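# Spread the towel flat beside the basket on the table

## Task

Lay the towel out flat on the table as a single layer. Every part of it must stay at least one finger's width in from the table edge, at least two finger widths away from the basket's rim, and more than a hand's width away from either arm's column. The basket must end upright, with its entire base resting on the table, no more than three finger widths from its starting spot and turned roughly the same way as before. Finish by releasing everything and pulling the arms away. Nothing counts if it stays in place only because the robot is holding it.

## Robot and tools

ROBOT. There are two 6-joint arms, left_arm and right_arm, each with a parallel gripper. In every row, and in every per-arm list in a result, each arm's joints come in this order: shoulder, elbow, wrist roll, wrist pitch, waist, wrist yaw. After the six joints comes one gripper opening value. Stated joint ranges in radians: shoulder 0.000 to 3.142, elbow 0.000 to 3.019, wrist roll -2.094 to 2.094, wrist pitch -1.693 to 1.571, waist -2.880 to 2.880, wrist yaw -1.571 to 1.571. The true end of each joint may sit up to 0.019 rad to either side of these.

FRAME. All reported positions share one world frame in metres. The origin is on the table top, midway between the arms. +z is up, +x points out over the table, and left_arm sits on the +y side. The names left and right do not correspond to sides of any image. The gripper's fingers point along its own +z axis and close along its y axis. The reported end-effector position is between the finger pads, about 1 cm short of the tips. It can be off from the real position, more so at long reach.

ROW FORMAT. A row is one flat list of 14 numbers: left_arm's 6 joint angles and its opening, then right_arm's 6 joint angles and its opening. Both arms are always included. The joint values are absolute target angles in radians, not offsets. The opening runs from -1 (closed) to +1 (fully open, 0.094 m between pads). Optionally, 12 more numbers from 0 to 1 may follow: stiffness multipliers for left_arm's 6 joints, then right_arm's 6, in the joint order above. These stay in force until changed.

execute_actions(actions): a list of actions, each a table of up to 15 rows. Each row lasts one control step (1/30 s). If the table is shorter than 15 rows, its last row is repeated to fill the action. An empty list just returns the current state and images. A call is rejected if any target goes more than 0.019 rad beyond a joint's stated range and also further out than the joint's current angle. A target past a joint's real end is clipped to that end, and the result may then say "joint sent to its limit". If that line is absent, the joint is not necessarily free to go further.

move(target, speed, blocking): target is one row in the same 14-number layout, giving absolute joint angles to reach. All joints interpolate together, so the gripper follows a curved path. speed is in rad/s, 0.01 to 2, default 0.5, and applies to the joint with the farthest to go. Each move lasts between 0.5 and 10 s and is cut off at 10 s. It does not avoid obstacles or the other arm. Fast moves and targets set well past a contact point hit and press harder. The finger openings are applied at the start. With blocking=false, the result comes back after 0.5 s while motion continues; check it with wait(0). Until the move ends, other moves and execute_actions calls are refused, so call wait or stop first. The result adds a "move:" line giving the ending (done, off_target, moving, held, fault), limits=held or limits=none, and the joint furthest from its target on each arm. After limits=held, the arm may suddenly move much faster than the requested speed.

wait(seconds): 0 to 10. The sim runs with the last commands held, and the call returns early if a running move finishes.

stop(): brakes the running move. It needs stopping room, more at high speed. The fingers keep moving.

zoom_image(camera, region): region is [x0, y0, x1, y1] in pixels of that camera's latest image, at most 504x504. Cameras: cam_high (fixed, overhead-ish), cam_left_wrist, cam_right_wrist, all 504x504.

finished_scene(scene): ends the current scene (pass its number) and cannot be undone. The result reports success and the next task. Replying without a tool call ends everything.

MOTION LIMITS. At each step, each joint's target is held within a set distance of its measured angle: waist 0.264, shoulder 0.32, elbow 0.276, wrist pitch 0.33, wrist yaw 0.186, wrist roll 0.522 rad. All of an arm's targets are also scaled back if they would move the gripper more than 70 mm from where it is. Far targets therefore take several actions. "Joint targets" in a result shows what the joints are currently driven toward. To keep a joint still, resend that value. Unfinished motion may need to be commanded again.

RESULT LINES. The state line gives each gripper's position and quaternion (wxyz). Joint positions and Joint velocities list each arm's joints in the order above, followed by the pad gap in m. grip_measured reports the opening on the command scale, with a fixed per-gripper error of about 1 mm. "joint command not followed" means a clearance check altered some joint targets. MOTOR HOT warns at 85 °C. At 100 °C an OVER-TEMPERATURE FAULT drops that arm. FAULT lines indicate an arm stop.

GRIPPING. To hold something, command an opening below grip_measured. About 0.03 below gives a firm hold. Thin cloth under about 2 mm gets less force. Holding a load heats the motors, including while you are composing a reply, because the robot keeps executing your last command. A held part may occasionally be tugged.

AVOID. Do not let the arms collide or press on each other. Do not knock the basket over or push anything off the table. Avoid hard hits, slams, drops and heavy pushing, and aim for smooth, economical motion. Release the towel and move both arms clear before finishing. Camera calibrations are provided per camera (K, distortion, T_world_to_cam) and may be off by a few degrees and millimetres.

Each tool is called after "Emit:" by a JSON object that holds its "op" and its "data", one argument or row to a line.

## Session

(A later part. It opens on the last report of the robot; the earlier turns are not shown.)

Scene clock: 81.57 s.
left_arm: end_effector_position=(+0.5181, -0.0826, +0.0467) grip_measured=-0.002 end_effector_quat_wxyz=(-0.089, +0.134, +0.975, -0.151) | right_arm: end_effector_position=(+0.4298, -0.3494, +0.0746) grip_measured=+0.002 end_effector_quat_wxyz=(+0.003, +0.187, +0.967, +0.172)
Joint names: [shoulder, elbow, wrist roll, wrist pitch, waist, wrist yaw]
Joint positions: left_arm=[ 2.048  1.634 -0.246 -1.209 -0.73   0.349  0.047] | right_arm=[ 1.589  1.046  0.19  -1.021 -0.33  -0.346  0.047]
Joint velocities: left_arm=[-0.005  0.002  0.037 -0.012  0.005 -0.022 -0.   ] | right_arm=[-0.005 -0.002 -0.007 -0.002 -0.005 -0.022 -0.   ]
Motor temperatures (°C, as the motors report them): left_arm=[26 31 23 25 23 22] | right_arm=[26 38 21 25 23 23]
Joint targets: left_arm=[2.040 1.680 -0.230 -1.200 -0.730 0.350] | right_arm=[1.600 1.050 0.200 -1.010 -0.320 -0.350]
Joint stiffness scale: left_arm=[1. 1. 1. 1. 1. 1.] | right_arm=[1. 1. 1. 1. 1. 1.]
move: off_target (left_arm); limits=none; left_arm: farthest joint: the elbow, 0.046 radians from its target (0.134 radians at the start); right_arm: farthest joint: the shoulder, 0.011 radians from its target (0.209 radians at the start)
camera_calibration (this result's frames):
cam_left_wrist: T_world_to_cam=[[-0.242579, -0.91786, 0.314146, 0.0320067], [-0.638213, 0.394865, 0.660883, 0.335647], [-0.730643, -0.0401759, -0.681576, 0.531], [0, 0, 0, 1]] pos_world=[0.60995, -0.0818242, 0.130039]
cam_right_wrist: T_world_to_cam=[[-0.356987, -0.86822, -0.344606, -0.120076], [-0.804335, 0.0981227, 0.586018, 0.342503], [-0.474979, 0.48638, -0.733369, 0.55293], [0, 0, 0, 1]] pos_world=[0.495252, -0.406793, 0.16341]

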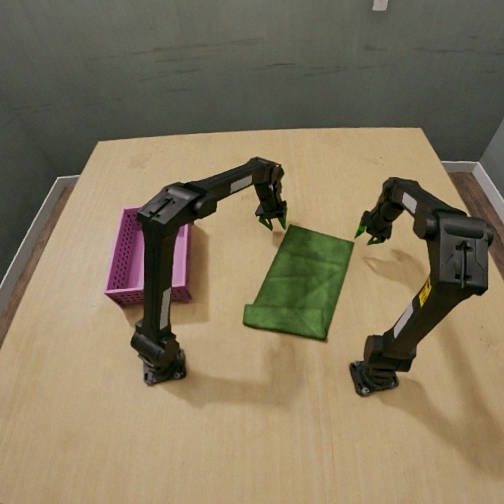

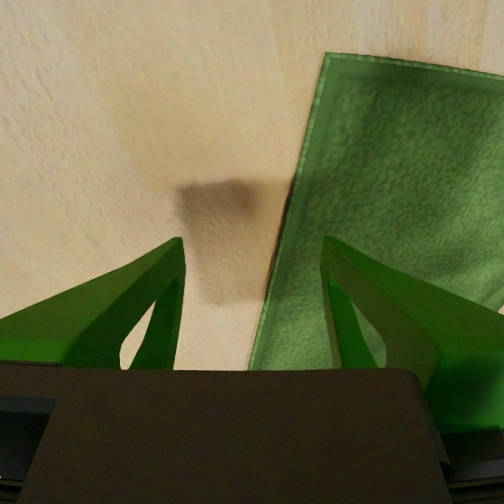

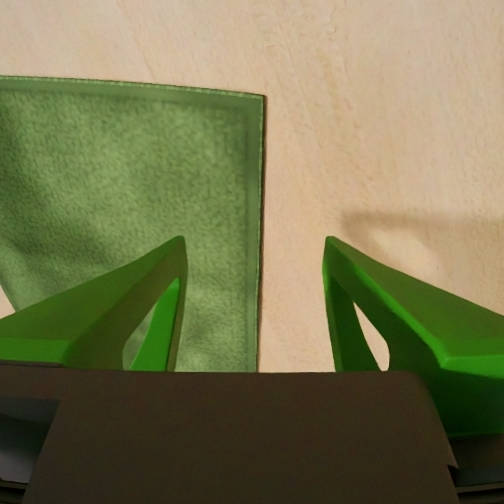

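Emit:
{"op": "move", "data": {
  "target": [2.03,1.7,-0.23,-1.17,-0.78,0.35,0,1.6,1.05,0.2,-1.01,-0.27,-0.35,0],
  "speed": 0.2
}}

Emit:
{"op": "move", "data": {
  "target": [2.13,1.69,-0.23,-1.11,-0.78,0.35,0,1.73,1.0,0.2,-0.87,-0.27,-0.35,0],
  "speed": 0.2
}}

Emit:
{"op": "move", "data": {
  "target": [2.13,1.69,-0.23,-1.11,-0.84,0.35,0,1.73,1.0,0.2,-0.87,-0.19,-0.35,0],
  "speed": 0.1
}}

Emit:
{"op": "execute_actions", "data": {
  "actions": [
    [[2.14,1.69,-0.23,-1.1,-0.84,0.35,-0.3,1.74,1.0,0.2,-0.86,-0.19,-0.35,-0.3]],
    [[2.15,1.69,-0.23,-1.09,-0.84,0.35,-0.55,1.75,1.0,0.2,-0.85,-0.19,-0.35,-0.55]],
    [[2.16,1.69,-0.23,-1.08,-0.84,0.35,-0.8,1.76,1.0,0.2,-0.84,-0.19,-0.35,-0.8]],
    [[2.16,1.69,-0.23,-1.08,-0.84,0.35,-1,1.76,1.0,0.2,-0.84,-0.19,-0.35,-1]]
  ]
}}

Scene clock: 87.97 s.
left_arm: end_effector_position=(+0.5149, -0.1113, +0.0535) grip_measured=-0.002 end_effector_quat_wxyz=(-0.070, +0.160, +0.972, -0.159) | right_arm: end_effector_position=(+0.4305, -0.3277, +0.0746) grip_measured=+0.002 end_effector_quat_wxyz=(-0.001, +0.163, +0.972, +0.172)
Joint names: [shoulder, elbow, wrist roll, wrist pitch, waist, wrist yaw]
Joint positions: left_arm=[ 2.048  1.654 -0.245 -1.179 -0.774  0.349  0.047] | right_arm=[ 1.589  1.046  0.19  -1.021 -0.28  -0.346  0.047]
Joint velocities: left_arm=[-0.024 -0.012  0.081  0.007  0.005 -0.007 -0.001] | right_arm=[-0.015 -0.012  0.007 -0.012 -0.005 -0.007 -0.001]
Motor temperatures (°C, as the motors report them): left_arm=[26 31 23 25 23 22] | right_arm=[26 37 21 25 23 23]
Joint targets: left_arm=[2.030 1.700 -0.230 -1.170 -0.780 0.350] | right_arm=[1.600 1.050 0.200 -1.010 -0.270 -0.350]
Joint stiffness scale: left_arm=[1. 1. 1. 1. 1. 1.] | right_arm=[1. 1. 1. 1. 1. 1.]
move: off_target (left_arm); limits=none; left_arm: farthest joint: the elbow, 0.046 radians from its target (0.066 radians at the start); right_arm: farthest joint: the shoulder, 0.011 radians from its target (0.011 radians at the start)
camera_calibration (this result's frames):
cam_left_wrist: T_world_to_cam=[[-0.296175, -0.897582, 0.326538, 0.0319439], [-0.647521, 0.44001, 0.62218, 0.352371], [-0.702138, -0.0271658, -0.711523, 0.520513], [0, 0, 0, 1]] pos_world=[0.6031, -0.112234, 0.140688]
cam_right_wrist: T_world_to_cam=[[-0.312496, -0.885208, -0.344606, -0.125657], [-0.808276, 0.057205, 0.586018, 0.329228], [-0.499034, 0.461665, -0.733369, 0.544944], [0, 0, 0, 1]] pos_world=[0.498786, -0.381648, 0.16341]

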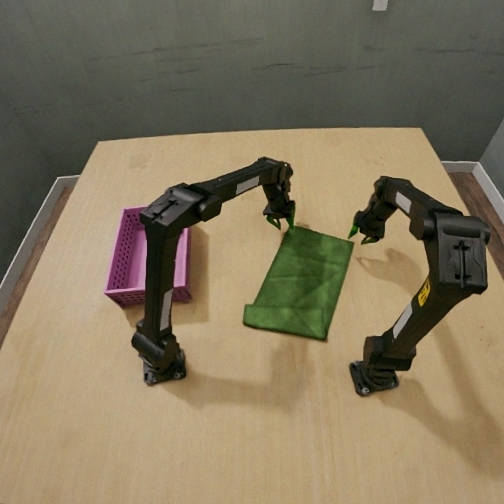

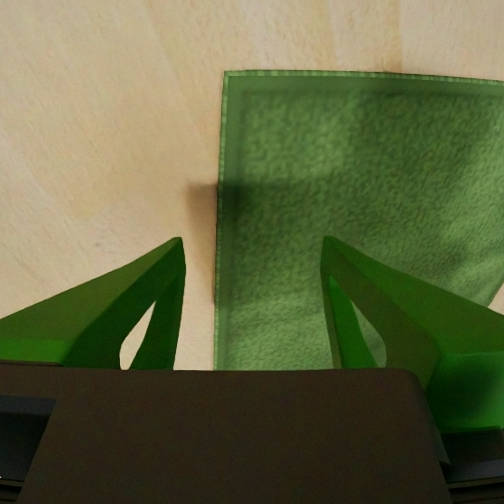

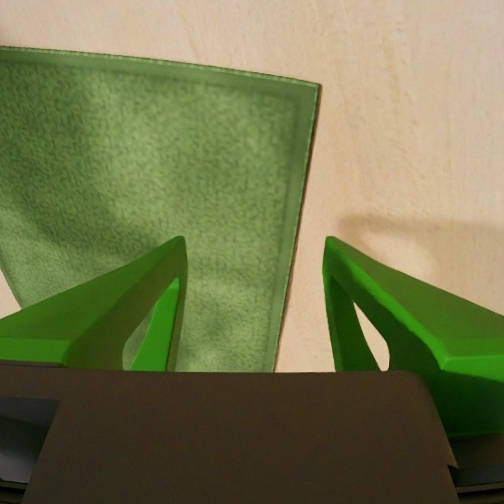

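Scene clock: 89.07 s.
left_arm: end_effector_position=(+0.5220, -0.1161, +0.0293) grip_measured=-0.002 end_effector_quat_wxyz=(-0.066, +0.161, +0.971, -0.161) | right_arm: end_effector_position=(+0.4327, -0.3276, +0.0218) grip_measured=+0.001 end_effector_quat_wxyz=(-0.011, +0.167, +0.971, +0.173)
Joint names: [shoulder, elbow, wrist roll, wrist pitch, waist, wrist yaw]
Joint positions: left_arm=[ 2.09   1.656 -0.245 -1.129 -0.774  0.35   0.047] | right_arm=[ 1.69   1.006  0.197 -0.901 -0.28  -0.348  0.047]
Joint velocities: left_arm=[-0.005 -0.012  0.007 -0.017  0.005 -0.051 -0.   ] | right_arm=[-0.005 -0.017  0.007 -0.012 -0.005  0.037 -0.001]
Motor temperatures (°C, as the motors report them): left_arm=[26 31 23 25 23 22] | right_arm=[26 37 21 25 23 23]
Joint targets: left_arm=[2.130 1.690 -0.230 -1.110 -0.780 0.350] | right_arm=[1.730 1.000 0.200 -0.870 -0.270 -0.350]
Joint stiffness scale: left_arm=[1. 1. 1. 1. 1. 1.] | right_arm=[1. 1. 1. 1. 1. 1.]
move: off_target (left_arm, right_arm); limits=none; left_arm: farthest joint: the shoulder, 0.040 radians from its target (0.082 radians at the start); right_arm: farthest joint: the shoulder, 0.040 radians from its target (0.141 radians at the start)
camera_calibration (this result's frames):
cam_left_wrist: T_world_to_cam=[[-0.298435, -0.895532, 0.330089, 0.0388951], [-0.651769, 0.443872, 0.614959, 0.376957], [-0.697233, -0.0316171, -0.716147, 0.505202], [0, 0, 0, 1]] pos_world=[0.60954, -0.116516, 0.117147]
cam_right_wrist: T_world_to_cam=[[-0.325508, -0.881313, -0.342538, -0.136264], [-0.795264, 0.0592183, 0.603365, 0.356605], [-0.511469, 0.468808, -0.720152, 0.514698], [0, 0, 0, 1]] pos_world=[0.502491, -0.382503, 0.108822]

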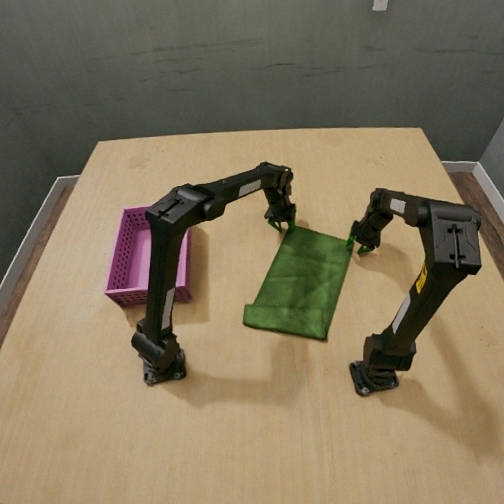

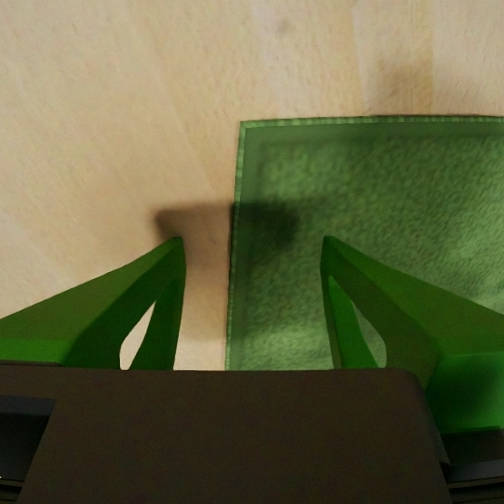

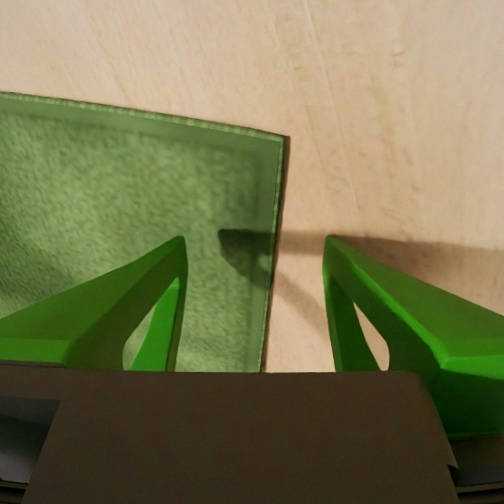

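Scene clock: 90.37 s.
left_arm: end_effector_position=(+0.5071, -0.1379, +0.0294) grip_measured=-0.002 end_effector_quat_wxyz=(-0.064, +0.183, +0.968, -0.160) | right_arm: end_effector_position=(+0.4364, -0.3014, +0.0223) grip_measured=+0.001 end_effector_quat_wxyz=(-0.007, +0.135, +0.976, +0.172)
Joint names: [shoulder, elbow, wrist roll, wrist pitch, waist, wrist yaw]
Joint positions: left_arm=[ 2.091  1.657 -0.245 -1.121 -0.818  0.346  0.047] | right_arm=[ 1.688  1.006  0.197 -0.883 -0.217 -0.346  0.047]
Joint velocities: left_arm=[-0.005  0.012  0.051 -0.012  0.015 -0.051  0.001] | right_arm=[ 0.005 -0.012 -0.022 -0.007 -0.005  0.037 -0.001]
Motor temperatures (°C, as the motors report them): left_arm=[27 31 23 25 23 22] | right_arm=[26 36 21 25 23 23]
Joint targets: left_arm=[2.130 1.690 -0.230 -1.110 -0.840 0.350] | right_arm=[1.730 1.000 0.200 -0.870 -0.190 -0.350]
Joint stiffness scale: left_arm=[1. 1. 1. 1. 1. 1.] | right_arm=[1. 1. 1. 1. 1. 1.]
move: off_target (left_arm, right_arm); limits=none; left_arm: farthest joint: the shoulder, 0.039 radians from its target (0.040 radians at the start); right_arm: farthest joint: the shoulder, 0.042 radians from its target (0.040 radians at the start)
camera_calibration (this result's frames):
cam_left_wrist: T_world_to_cam=[[-0.340636, -0.880985, 0.328378, 0.0383195], [-0.63775, 0.473137, 0.607796, 0.374018], [-0.690827, -0.00238626, -0.723016, 0.495157], [0, 0, 0, 1]] pos_world=[0.593651, -0.142021, 0.118097]
cam_right_wrist: T_world_to_cam=[[-0.263167, -0.901257, -0.344207, -0.14495], [-0.808853, 0.0116568, 0.587895, 0.349645], [-0.525832, 0.433127, -0.732053, 0.500401], [0, 0, 0, 1]] pos_world=[0.507792, -0.351451, 0.110872]

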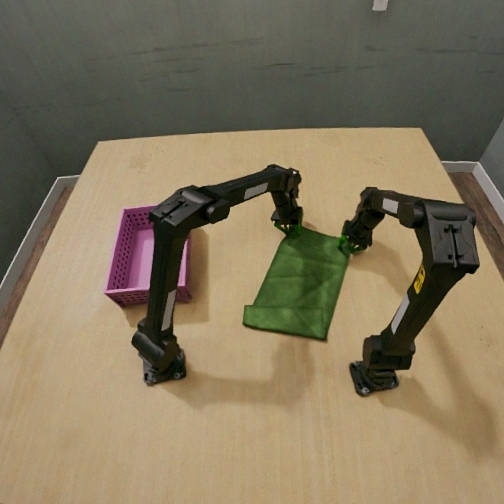

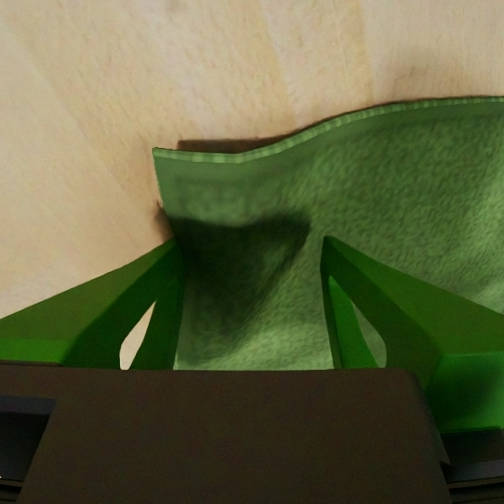

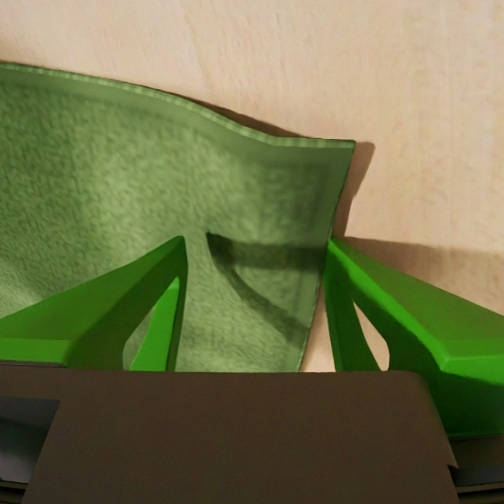

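Scene clock: 92.37 s.
left_arm: end_effector_position=(+0.5109, -0.1473, +0.0216) grip_measured=-0.954 end_effector_quat_wxyz=(-0.058, +0.188, +0.966, -0.168) | right_arm: end_effector_position=(+0.4413, -0.2949, +0.0160) grip_measured=-0.936 end_effector_quat_wxyz=(-0.002, +0.130, +0.975, +0.180)
Joint names: [shoulder, elbow, wrist roll, wrist pitch, waist, wrist yaw]
Joint positions: left_arm=[ 2.111  1.668 -0.245 -1.092 -0.824  0.356  0.002] | right_arm=[ 1.706  1.006  0.198 -0.852 -0.208 -0.362  0.003]
Joint velocities: left_arm=[ 0.005 -0.002 -0.037 -0.022 -0.005  0.037  0.001] | right_arm=[-0.015  0.007 -0.022  0.007  0.005  0.037  0.   ]
Motor temperatures (°C, as the motors report them): left_arm=[27 31 23 25 23 22] | right_arm=[26 36 21 25 23 23]
Joint targets: left_arm=[2.160 1.690 -0.230 -1.080 -0.840 0.350] | right_arm=[1.760 1.000 0.200 -0.840 -0.190 -0.350]
Joint stiffness scale: left_arm=[1. 1. 1. 1. 1. 1.] | right_arm=[1. 1. 1. 1. 1. 1.]
camera_calibration (this result's frames):
cam_left_wrist: T_world_to_cam=[[-0.349949, -0.872151, 0.341889, 0.0397041], [-0.640637, 0.489092, 0.591923, 0.389751], [-0.683462, -0.0118842, -0.729889, 0.487109], [0, 0, 0, 1]] pos_world=[0.596504, -0.150207, 0.111259]
cam_right_wrist: T_world_to_cam=[[-0.249892, -0.898084, -0.361939, -0.144588], [-0.81685, -0.00518018, 0.576827, 0.356009], [-0.519914, 0.439794, -0.732305, 0.494971], [0, 0, 0, 1]] pos_world=[0.512017, -0.345693, 0.104782]

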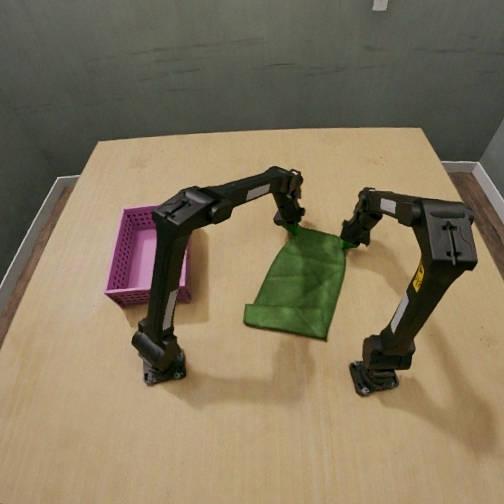

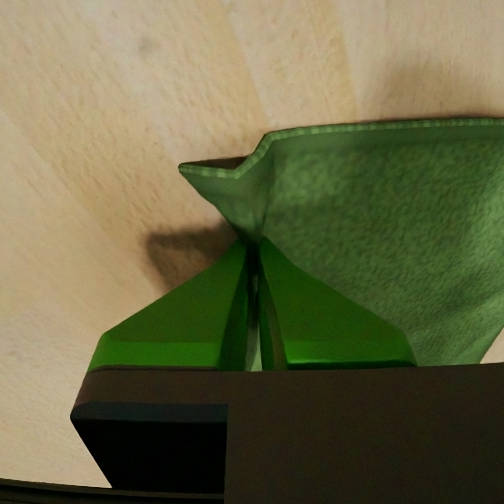

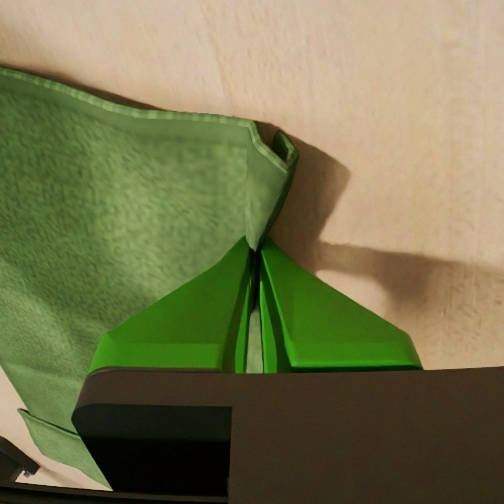

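Emit:
{"op": "move", "data": {
  "target": [1.21,1.87,0,-1.67,-0.68,0.35,-1,1.21,1.87,0,-1.67,0.18,-0.35,-1],
  "speed": 0.3
}}

Scene clock: 105.43 s.
left_arm: end_effector_position=(+0.3427, +0.0320, +0.5276) grip_measured=-0.954 end_effector_quat_wxyz=(+0.206, +0.271, +0.911, -0.231) | right_arm: end_effector_position=(+0.3463, -0.1504, +0.5286) grip_measured=-0.936 end_effector_quat_wxyz=(+0.228, -0.190, +0.932, +0.210)
Joint names: [shoulder, elbow, wrist roll, wrist pitch, waist, wrist yaw]
Joint positions: left_arm=[ 1.212  1.831 -0.018 -1.659 -0.701  0.355  0.002] | right_arm=[ 1.211  1.832  0.01  -1.66   0.176 -0.356  0.003]
Joint velocities: left_arm=[-0.015  0.002 -0.007  0.012  0.005  0.022 -0.   ] | right_arm=[-0.005 -0.012 -0.037  0.002 -0.005  0.022 -0.   ]
Motor temperatures (°C, as the motors report them): left_arm=[27 31 23 25 23 22] | right_arm=[25 35 21 25 23 23]
Joint targets: left_arm=[1.210 1.870 -0.000 -1.670 -0.680 0.350] | right_arm=[1.210 1.870 -0.000 -1.670 0.180 -0.350]
Joint stiffness scale: left_arm=[1. 1. 1. 1. 1. 1.] | right_arm=[1. 1. 1. 1. 1. 1.]
move: off_target (left_arm, right_arm); limits=none; left_arm: farthest joint: the elbow, 0.039 radians from its target (0.202 radians at the start); right_arm: farthest joint: the elbow, 0.038 radians from its target (0.864 radians at the start)
camera_calibration (this result's frames):
cam_left_wrist: T_world_to_cam=[[-0.59313, -0.746739, 0.300961, 0.0651423], [-0.766617, 0.638029, 0.0722275, 0.207486], [-0.245957, -0.187882, -0.950897, 0.715902], [0, 0, 0, 1]] pos_world=[0.373782, 0.0507674, 0.646158]
cam_right_wrist: T_world_to_cam=[[0.455481, -0.833379, -0.313077, -0.113423], [-0.868369, -0.493391, 0.0500055, 0.206325], [-0.196143, 0.24909, -0.94841, 0.730784], [0, 0, 0, 1]] pos_world=[0.374166, -0.174756, 0.647255]

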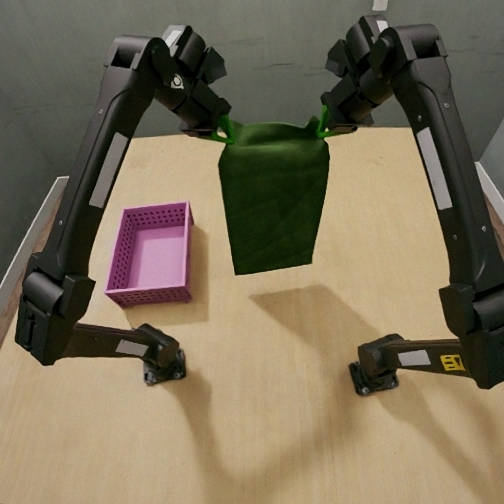

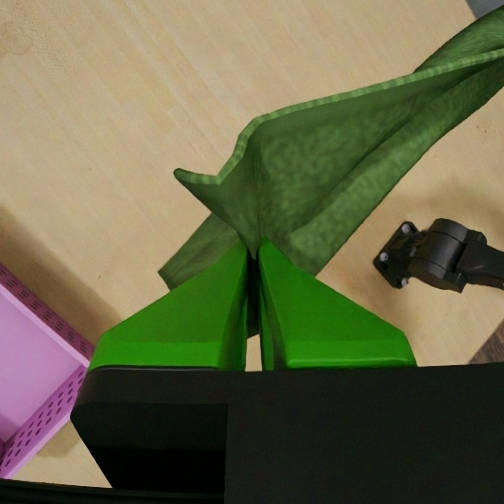

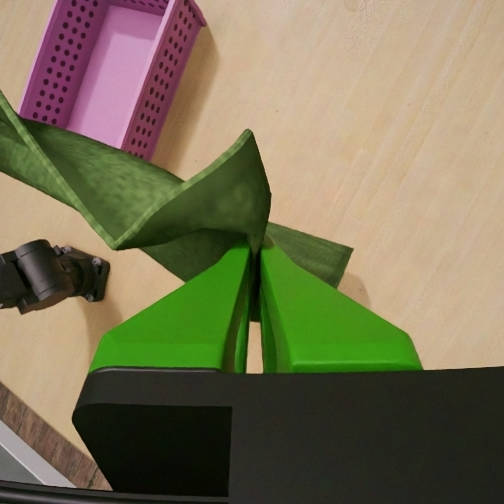

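Emit:
{"op": "move", "data": {
  "target": [1.42,1.68,0,-1.34,-0.565,0.35,-1,1.43,1.69,0,-1.34,0.09,-0.35,-1],
  "speed": 0.25
}}

Emit:
{"op": "move", "data": {
  "target": [2.41,2.2,0,-0.56,-0.41,0.35,-1,2.45,2.27,0,-0.56,-0.01,-0.35,-1],
  "speed": 0.25
}}

Scene clock: 113.57 s.
left_arm: end_effector_position=(+0.4863, +0.0242, +0.3961) grip_measured=-0.954 end_effector_quat_wxyz=(+0.187, +0.212, +0.936, -0.212) | right_arm: end_effector_position=(+0.4823, -0.1427, +0.4020) grip_measured=-0.936 end_effector_quat_wxyz=(+0.206, -0.154, +0.945, +0.200)
Joint names: [shoulder, elbow, wrist roll, wrist pitch, waist, wrist yaw]
Joint positions: left_arm=[ 1.424  1.667 -0.016 -1.353 -0.58   0.353  0.002] | right_arm=[ 1.426  1.681  0.009 -1.355  0.108 -0.356  0.003]
Joint velocities: left_arm=[-0.005  0.012 -0.037  0.017  0.005 -0.051 -0.001] | right_arm=[-0.015 -0.007  0.007 -0.017 -0.005 -0.066  0.001]
Motor temperatures (°C, as the motors report them): left_arm=[26 31 23 25 23 22] | right_arm=[25 36 21 25 23 23]
Joint targets: left_arm=[1.420 1.680 -0.000 -1.340 -0.565 0.350] | right_arm=[1.430 1.690 0.000 -1.340 0.090 -0.350]
Joint stiffness scale: left_arm=[1. 1. 1. 1. 1. 1.] | right_arm=[1. 1. 1. 1. 1. 1.]
move: done; limits=none; left_arm: farthest joint: the wrist roll, 0.016 radians from its target (0.017 radians at the start); right_arm: farthest joint: the waist, 0.018 radians from its target (0.086 radians at the start)
camera_calibration (this result's frames):
cam_left_wrist: T_world_to_cam=[[-0.479916, -0.82082, 0.309733, 0.127357], [-0.830682, 0.538716, 0.140546, 0.338529], [-0.282221, -0.189839, -0.940379, 0.638261], [0, 0, 0, 1]] pos_world=[0.522462, 0.0433333, 0.513181]
cam_right_wrist: T_world_to_cam=[[0.379823, -0.866825, -0.323031, -0.172881], [-0.894875, -0.432774, 0.109109, 0.332241], [-0.234378, 0.24763, -0.940078, 0.650351], [0, 0, 0, 1]] pos_world=[0.515407, -0.167118, 0.519284]

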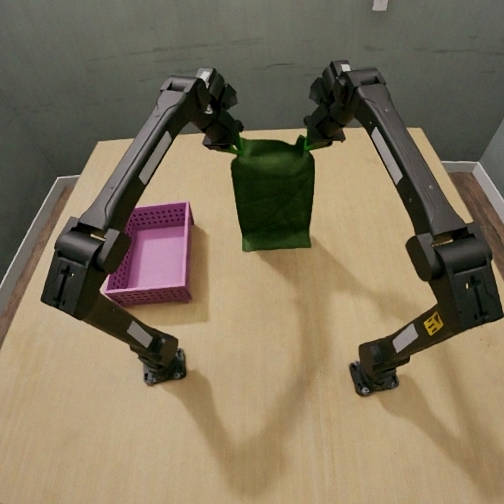

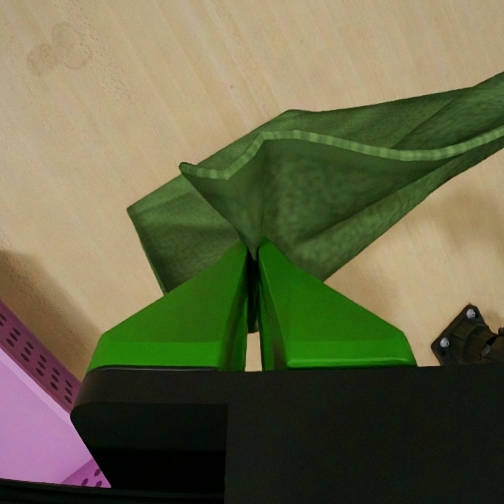

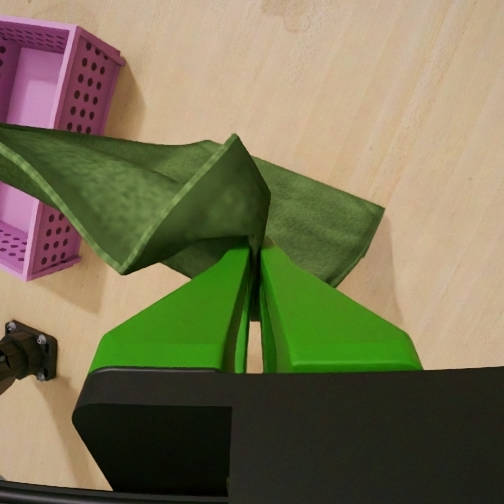

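Scene clock: 118.27 s.
left_arm: end_effector_position=(+0.8754, +0.0156, +0.0612) grip_measured=-0.954 end_effector_quat_wxyz=(+0.332, +0.158, +0.907, -0.205) | right_arm: end_effector_position=(+0.8753, -0.1364, +0.0764) grip_measured=-0.936 end_effector_quat_wxyz=(+0.360, -0.129, +0.904, +0.192)
Joint names: [shoulder, elbow, wrist roll, wrist pitch, waist, wrist yaw]
Joint positions: left_arm=[ 2.406  2.145 -0.016 -0.575 -0.425  0.353  0.002] | right_arm=[ 2.432  2.217  0.009 -0.576  0.008 -0.355  0.003]
Joint velocities: left_arm=[-0.015 -0.022 -0.037  0.007  0.015 -0.022  0.   ] | right_arm=[-0.005 -0.002  0.066  0.007 -0.015  0.022  0.001]
Motor temperatures (°C, as the motors report them): left_arm=[27 32 23 25 23 22] | right_arm=[26 38 21 25 23 23]
Joint targets: left_arm=[2.410 2.200 0.000 -0.560 -0.410 0.350] | right_arm=[2.450 2.270 0.000 -0.560 -0.010 -0.350]
Joint stiffness scale: left_arm=[1. 1. 1. 1. 1. 1.] | right_arm=[1. 1. 1. 1. 1. 1.]
move: off_target (left_arm, right_arm); limits=none; left_arm: farthest joint: the elbow, 0.055 radians from its target (0.533 radians at the start); right_arm: farthest joint: the elbow, 0.053 radians from its target (0.589 radians at the start)
camera_calibration (this result's frames):
cam_left_wrist: T_world_to_cam=[[-0.424322, -0.867717, 0.258879, 0.365962], [-0.905489, 0.404579, -0.128086, 0.797448], [0.00640504, -0.288762, -0.95738, 0.181424], [0, 0, 0, 1]] pos_world=[0.876204, 0.0473085, 0.181093]
cam_right_wrist: T_world_to_cam=[[0.380039, -0.887946, -0.259079, -0.429866], [-0.921365, -0.338698, -0.19071, 0.781054], [0.0815912, 0.311184, -0.946841, 0.167454], [0, 0, 0, 1]] pos_world=[0.869339, -0.169266, 0.196139]

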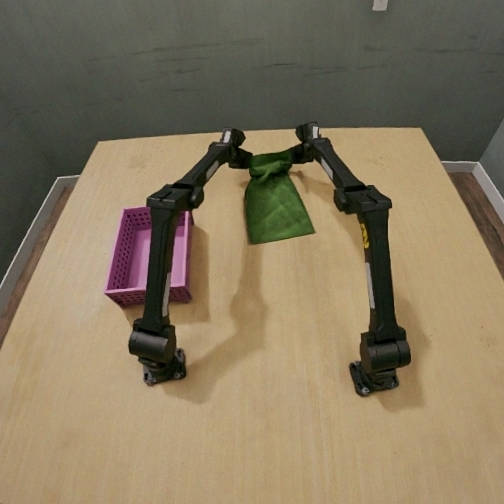

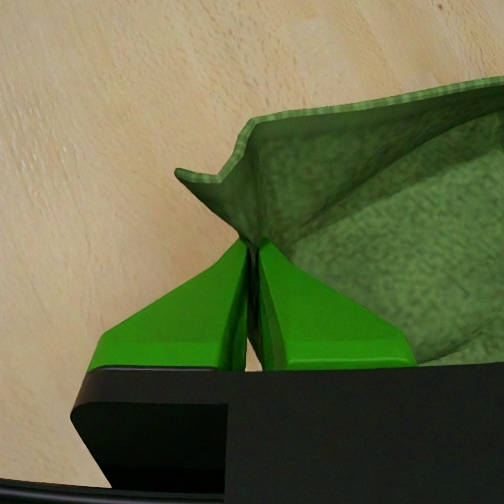

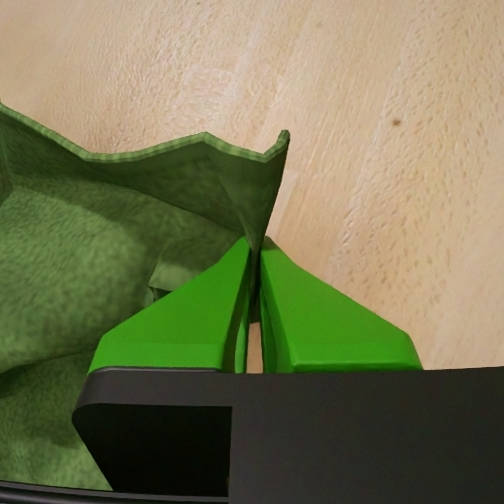

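Wrinkled: widen and extend.

Emit:
{"op": "move", "data": {
  "target": [2.52,2.38,0,-0.56,-0.38,0.35,-1,2.57,2.45,0,-0.56,-0.055,-0.35,-1],
  "speed": 0.15
}}

Emit:
{"op": "zoom_image", "data": {
  "camera": "cam_high",
  "region": [200,110,360,270]
}}

Scene clock: 123.03 s.
left_arm: end_effector_position=(+0.9158, +0.0152, +0.0729) grip_measured=-0.954 end_effector_quat_wxyz=(+0.371, +0.159, +0.892, -0.206) | right_arm: end_effector_position=(+0.9130, -0.1491, +0.0751) grip_measured=-0.936 end_effector_quat_wxyz=(+0.392, -0.125, +0.892, +0.188)
Joint names: [shoulder, elbow, wrist roll, wrist pitch, waist, wrist yaw]
Joint positions: left_arm=[ 2.503  2.324 -0.016 -0.573 -0.416  0.354  0.002] | right_arm=[ 2.542  2.392  0.009 -0.576 -0.011 -0.355  0.003]
Joint velocities: left_arm=[-0.005  0.002 -0.022 -0.022  0.005  0.066 -0.001] | right_arm=[-0.015 -0.012 -0.022  0.022 -0.005  0.007 -0.   ]
Motor temperatures (°C, as the motors report them): left_arm=[28 32 23 25 23 22] | right_arm=[27 40 21 25 23 23]
Joint targets: left_arm=[2.520 2.380 -0.000 -0.560 -0.380 0.350] | right_arm=[2.570 2.450 0.000 -0.560 -0.055 -0.350]
Joint stiffness scale: left_arm=[1. 1. 1. 1. 1. 1.] | right_arm=[1. 1. 1. 1. 1. 1.]
move: off_target (left_arm, right_arm); limits=none; left_arm: farthest joint: the elbow, 0.056 radians from its target (0.235 radians at the start); right_arm: farthest joint: the elbow, 0.058 radians from its target (0.233 radians at the start)
camera_calibration (this result's frames):
cam_left_wrist: T_world_to_cam=[[-0.437296, -0.86657, 0.240475, 0.392841], [-0.895154, 0.393721, -0.209004, 0.832302], [0.0864365, -0.306659, -0.947887, 0.118537], [0, 0, 0, 1]] pos_world=[0.90658, 0.0490799, 0.191845]
cam_right_wrist: T_world_to_cam=[[0.37986, -0.892859, -0.241888, -0.45759], [-0.91291, -0.319619, -0.253851, 0.811167], [0.149341, 0.31725, -0.936509, 0.105423], [0, 0, 0, 1]] pos_world=[0.898598, -0.182744, 0.193959]

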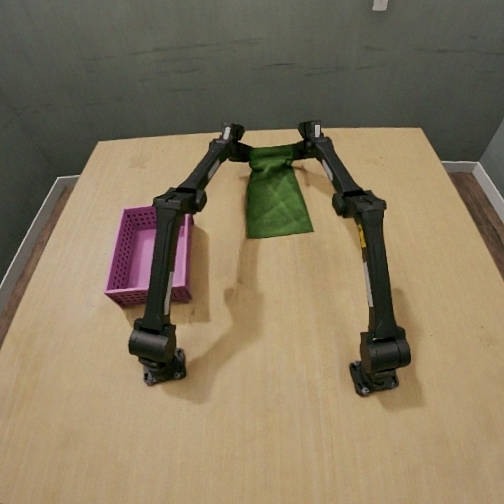

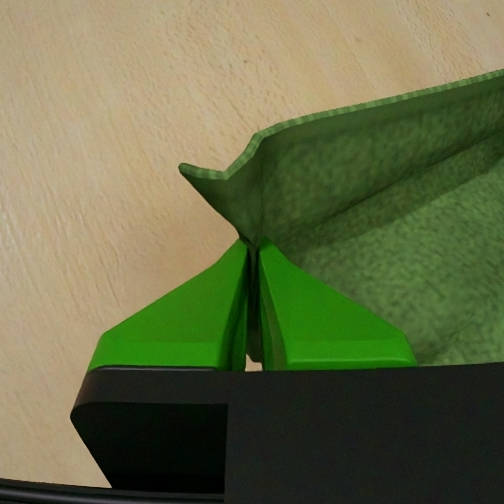

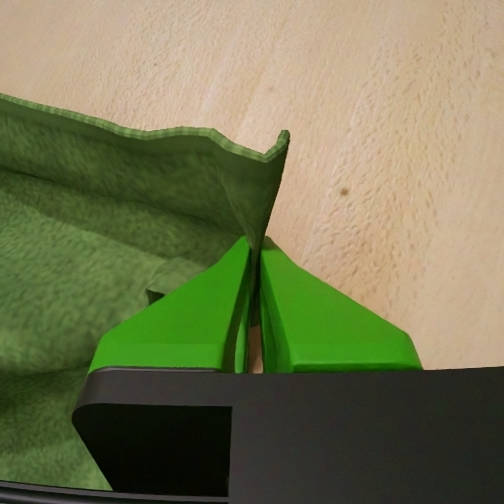

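Region (200, 110, 360, 270) of cam_high's 504x504 image, scaled by 3.150, with more detail than that image has.

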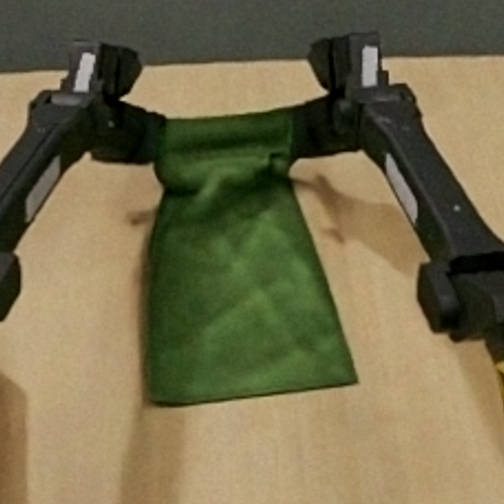

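Taut. Lower, release.

Emit:
{"op": "move", "data": {
  "target": [2.56,2.38,0,-0.56,-0.39,0.35,-1,2.61,2.45,0,-0.56,-0.04,-0.35,-1],
  "speed": 0.1
}}

Emit:
{"op": "move", "data": {
  "target": [2.55,2.38,0,-0.56,-0.33,0.35,0.3,2.60,2.45,0,-0.56,-0.11,-0.35,0.3],
  "speed": 0.1
}}

Emit:
{"op": "move", "data": {
  "target": [2.3,2.38,0,-0.56,-0.3,0.35,0.3,2.35,2.45,0,-0.56,-0.14,-0.35,0.3],
  "speed": 0.3
}}

Emit:
{"op": "move", "data": {
  "target": [1,1.3,0,-1.4,0.2,0,1,1,1.3,0,-1.4,-0.5,0,1],
  "speed": 0.7
}}

Emit:
{"op": "zoom_image", "data": {
  "camera": "cam_high",
  "region": [180,110,360,270]
}}

Scene clock: 129.13 s.
left_arm: end_effector_position=(+0.9150, +0.0149, +0.0438) grip_measured=-0.954 end_effector_quat_wxyz=(+0.358, +0.158, +0.897, -0.206) | right_arm: end_effector_position=(+0.9121, -0.1483, +0.0410) grip_measured=-0.936 end_effector_quat_wxyz=(+0.377, -0.124, +0.898, +0.190)
Joint names: [shoulder, elbow, wrist roll, wrist pitch, waist, wrist yaw]
Joint positions: left_arm=[ 2.54   2.331 -0.016 -0.57  -0.416  0.357  0.002] | right_arm=[ 2.585  2.401  0.009 -0.573 -0.011 -0.358  0.003]
Joint velocities: left_arm=[-0.015 -0.022  0.022 -0.007 -0.005 -0.022  0.   ] | right_arm=[-0.005 -0.012  0.007 -0.012 -0.024 -0.11  -0.002]
Motor temperatures (°C, as the motors report them): left_arm=[28 33 23 25 23 22] | right_arm=[28 41 21 25 23 23]
Joint targets: left_arm=[2.560 2.380 0.000 -0.560 -0.390 0.350] | right_arm=[2.610 2.450 0.000 -0.560 -0.040 -0.350]
Joint stiffness scale: left_arm=[1. 1. 1. 1. 1. 1.] | right_arm=[1. 1. 1. 1. 1. 1.]
move: off_target (left_arm, right_arm); limits=none; left_arm: farthest joint: the elbow, 0.049 radians from its target (0.056 radians at the start); right_arm: farthest joint: the elbow, 0.049 radians from its target (0.058 radians at the start)
camera_calibration (this result's frames):
cam_left_wrist: T_world_to_cam=[[-0.432208, -0.866738, 0.248921, 0.394262], [-0.8998, 0.396252, -0.182606, 0.828685], [0.0596358, -0.302903, -0.951154, 0.115476], [0, 0, 0, 1]] pos_world=[0.909167, 0.0483316, 0.163018]
cam_right_wrist: T_world_to_cam=[[0.374386, -0.892347, -0.252093, -0.459346], [-0.919635, -0.322496, -0.224204, 0.806373], [0.118769, 0.315773, -0.941372, 0.10124], [0, 0, 0, 1]] pos_world=[0.901517, -0.181813, 0.160299]

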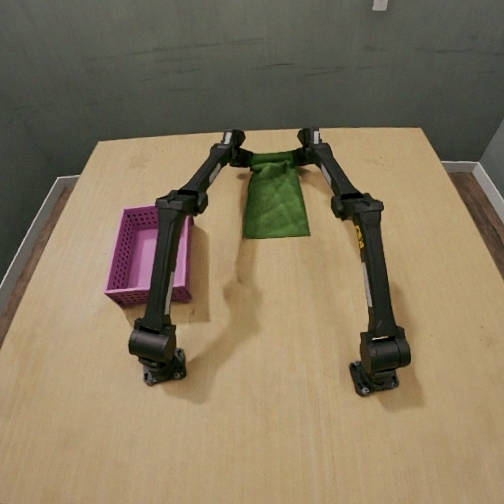

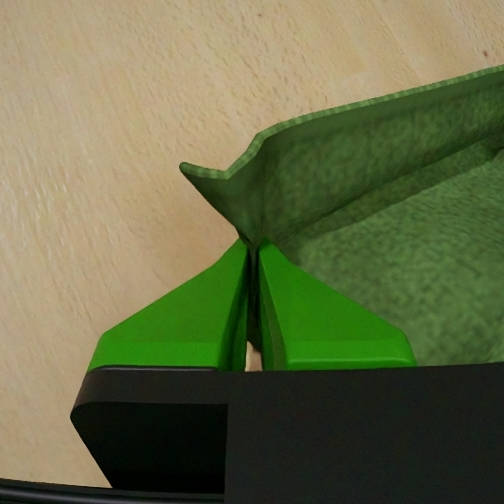

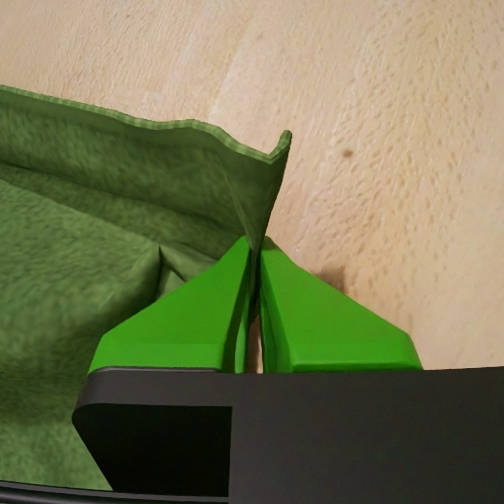

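Scene clock: 130.50 s.
left_arm: end_effector_position=(+0.9316, +0.0839, +0.0423) grip_measured=+0.298 end_effector_quat_wxyz=(+0.365, +0.122, +0.903, -0.190) | right_arm: end_effector_position=(+0.9246, -0.2337, +0.0408) grip_measured=+0.298 end_effector_quat_wxyz=(+0.386, -0.081, +0.903, +0.170)
Joint names: [shoulder, elbow, wrist roll, wrist pitch, waist, wrist yaw]
Joint positions: left_arm=[ 2.54   2.329 -0.015 -0.57  -0.339  0.352  0.061] | right_arm=[ 2.585  2.401  0.009 -0.573 -0.103 -0.354  0.061]
Joint velocities: left_arm=[-0.015 -0.012  0.051  0.022 -0.005  0.022  0.001] | right_arm=[-0.005 -0.002  0.037 -0.007 -0.015 -0.066  0.   ]
Motor temperatures (°C, as the motors report them): left_arm=[28 33 23 25 23 22] | right_arm=[29 41 21 25 23 23]
Joint targets: left_arm=[2.550 2.380 0.000 -0.560 -0.330 0.350] | right_arm=[2.600 2.450 -0.000 -0.560 -0.110 -0.350]
Joint stiffness scale: left_arm=[1. 1. 1. 1. 1. 1.] | right_arm=[1. 1. 1. 1. 1. 1.]
move: off_target (left_arm, right_arm); limits=none; left_arm: farthest joint: the elbow, 0.051 radians from its target (0.049 radians at the start); right_arm: farthest joint: the elbow, 0.049 radians from its target (0.049 radians at the start)
camera_calibration (this result's frames):
cam_left_wrist: T_world_to_cam=[[-0.360971, -0.89964, 0.245659, 0.39815], [-0.928948, 0.323648, -0.179745, 0.849116], [0.0821984, -0.293087, -0.952546, 0.11222], [0, 0, 0, 1]] pos_world=[0.923281, 0.116267, 0.16171]
cam_right_wrist: T_world_to_cam=[[0.287738, -0.924665, -0.249403, -0.467812], [-0.946144, -0.234107, -0.22362, 0.835515], [0.148387, 0.300315, -0.942227, 0.0955742], [0, 0, 0, 1]] pos_world=[0.910943, -0.265672, 0.160217]

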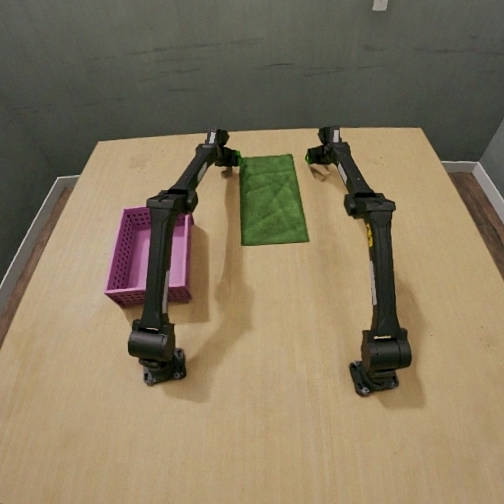

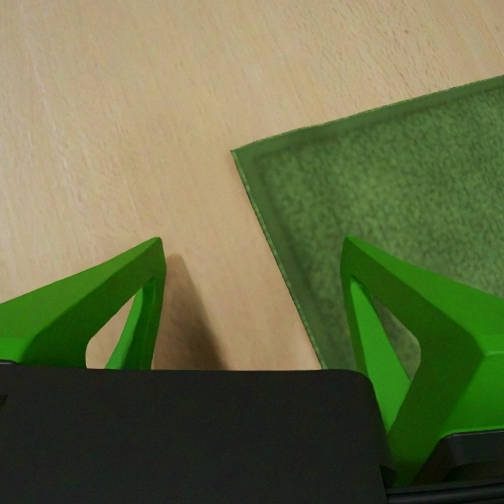

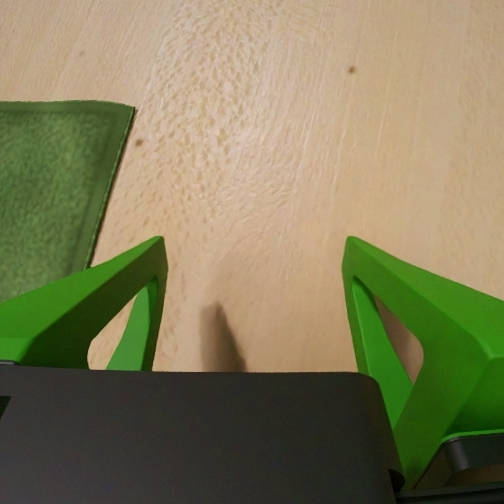

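Scene clock: 132.07 s.
left_arm: end_effector_position=(+0.9345, +0.1109, +0.2390) grip_measured=+0.298 end_effector_quat_wxyz=(+0.466, +0.124, +0.857, -0.182) | right_arm: end_effector_position=(+0.9245, -0.2588, +0.2479) grip_measured=+0.298 end_effector_quat_wxyz=(+0.489, -0.087, +0.853, +0.156)
Joint names: [shoulder, elbow, wrist roll, wrist pitch, waist, wrist yaw]
Joint positions: left_arm=[ 2.32   2.329 -0.015 -0.57  -0.309  0.352  0.061] | right_arm=[ 2.36   2.406  0.009 -0.573 -0.13  -0.354  0.061]
Joint velocities: left_arm=[-0.005  0.007 -0.022 -0.027  0.015  0.007  0.   ] | right_arm=[-0.005 -0.002 -0.007 -0.002 -0.005 -0.051  0.001]
Motor temperatures (°C, as the motors report them): left_arm=[29 33 23 25 23 22] | right_arm=[29 41 21 25 23 23]
Joint targets: left_arm=[2.300 2.380 -0.000 -0.560 -0.300 0.350] | right_arm=[2.350 2.450 0.000 -0.560 -0.140 -0.350]
Joint stiffness scale: left_arm=[1. 1. 1. 1. 1. 1.] | right_arm=[1. 1. 1. 1. 1. 1.]
move: off_target (left_arm, right_arm); limits=none; left_arm: farthest joint: the elbow, 0.051 radians from its target (0.051 radians at the start); right_arm: farthest joint: the elbow, 0.044 radians from its target (0.049 radians at the start)
camera_calibration (this result's frames):
cam_left_wrist: T_world_to_cam=[[-0.381749, -0.904833, 0.188536, 0.408786], [-0.876011, 0.289161, -0.385994, 0.882038], [0.294743, -0.312512, -0.90303, 0.098941], [0, 0, 0, 1]] pos_world=[0.899566, 0.145753, 0.352737]
cam_right_wrist: T_world_to_cam=[[0.312481, -0.931892, -0.184209, -0.48027], [-0.875935, -0.207639, -0.435459, 0.87032], [0.367551, 0.297428, -0.88116, 0.0797217], [0, 0, 0, 1]] pos_world=[0.883117, -0.290559, 0.360766]

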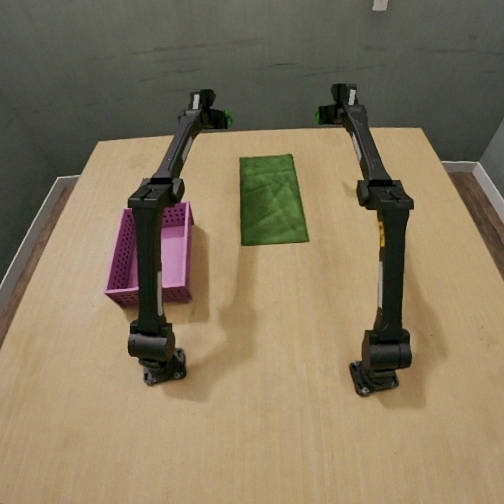

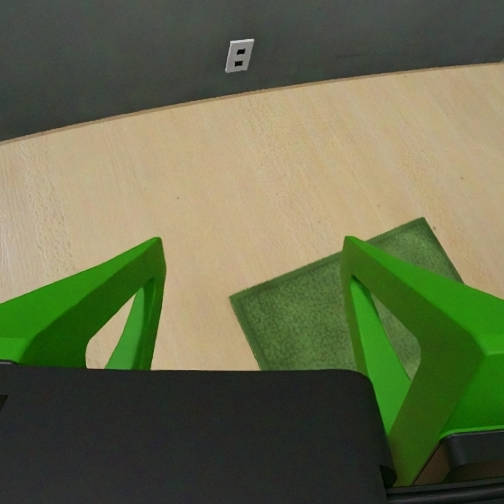

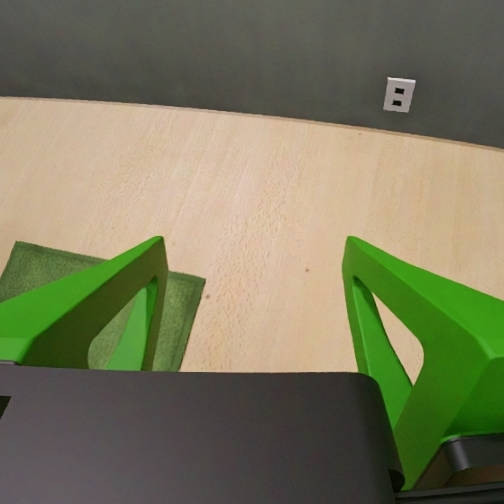

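Scene clock: 134.70 s.
left_arm: end_effector_position=(+0.3582, +0.4000, +0.3793) grip_measured=+1.000 end_effector_quat_wxyz=(+0.232, -0.196, +0.952, +0.043) | right_arm: end_effector_position=(+0.3296, -0.4440, +0.3817) grip_measured=+1.000 end_effector_quat_wxyz=(+0.235, +0.173, +0.956, -0.038)
Joint names: [shoulder, elbow, wrist roll, wrist pitch, waist, wrist yaw]
Joint positions: left_arm=[ 0.992  1.293 -0.015 -1.396  0.189  0.002  0.094] | right_arm=[ 0.99   1.297  0.009 -1.395 -0.487 -0.004  0.094]
Joint velocities: left_arm=[-0.015 -0.012  0.037  0.027 -0.015  0.095  0.   ] | right_arm=[ 0.005 -0.007 -0.066  0.012 -0.015  0.022  0.   ]
Motor temperatures (°C, as the motors report them): left_arm=[29 33 23 25 23 22] | right_arm=[29 41 21 25 23 23]
Joint targets: left_arm=[1.000 1.300 -0.000 -1.400 0.200 -0.000] | right_arm=[1.000 1.300 0.000 -1.400 -0.500 -0.000]
Joint stiffness scale: left_arm=[1. 1. 1. 1. 1. 1.] | right_arm=[1. 1. 1. 1. 1. 1.]
move: done; limits=none; left_arm: farthest joint: the wrist roll, 0.015 radians from its target (0.015 radians at the start); right_arm: farthest joint: the waist, 0.013 radians from its target (0.370 radians at the start)
camera_calibration (this result's frames):
cam_left_wrist: T_world_to_cam=[[0.389698, -0.920942, 0.00108314, 0.225183], [-0.909864, -0.384828, 0.155093, 0.424239], [-0.142415, -0.0614249, -0.987899, 0.574221], [0, 0, 0, 1]] pos_world=[0.380024, 0.405912, 0.501232]
cam_right_wrist: T_world_to_cam=[[-0.340443, -0.940125, -0.0162484, -0.294839], [-0.932848, 0.335541, 0.131177, 0.412585], [-0.117871, 0.0598157, -0.991226, 0.567885], [0, 0, 0, 1]] pos_world=[0.35144, -0.449593, 0.503989]

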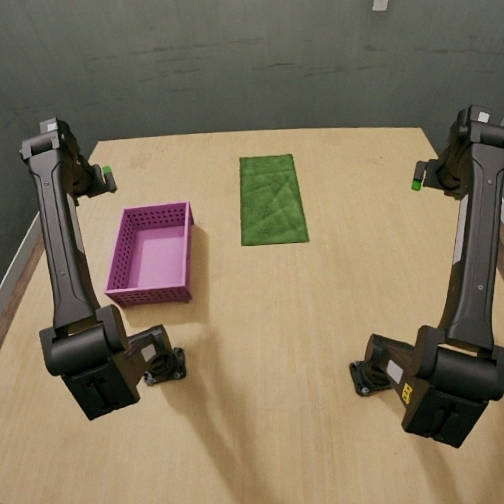

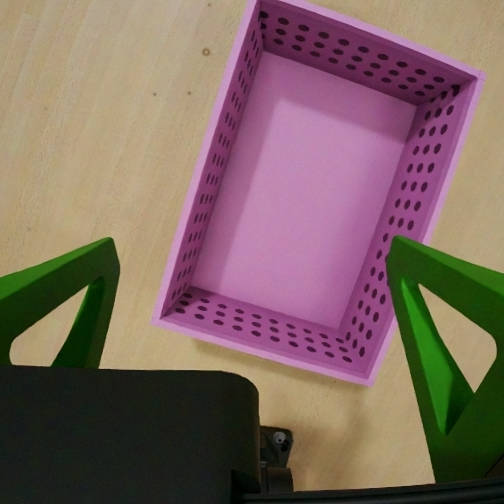

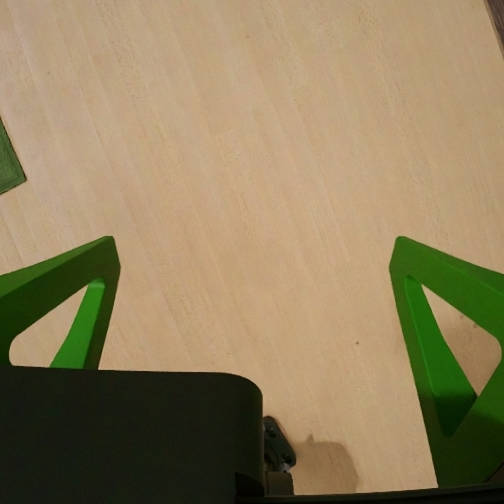

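Region (180, 110, 360, 270) of cam_high's 504x504 image, scaled by 2.800, with more detail than that image has.

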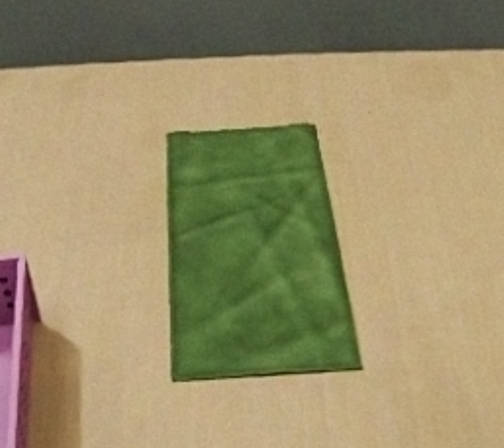

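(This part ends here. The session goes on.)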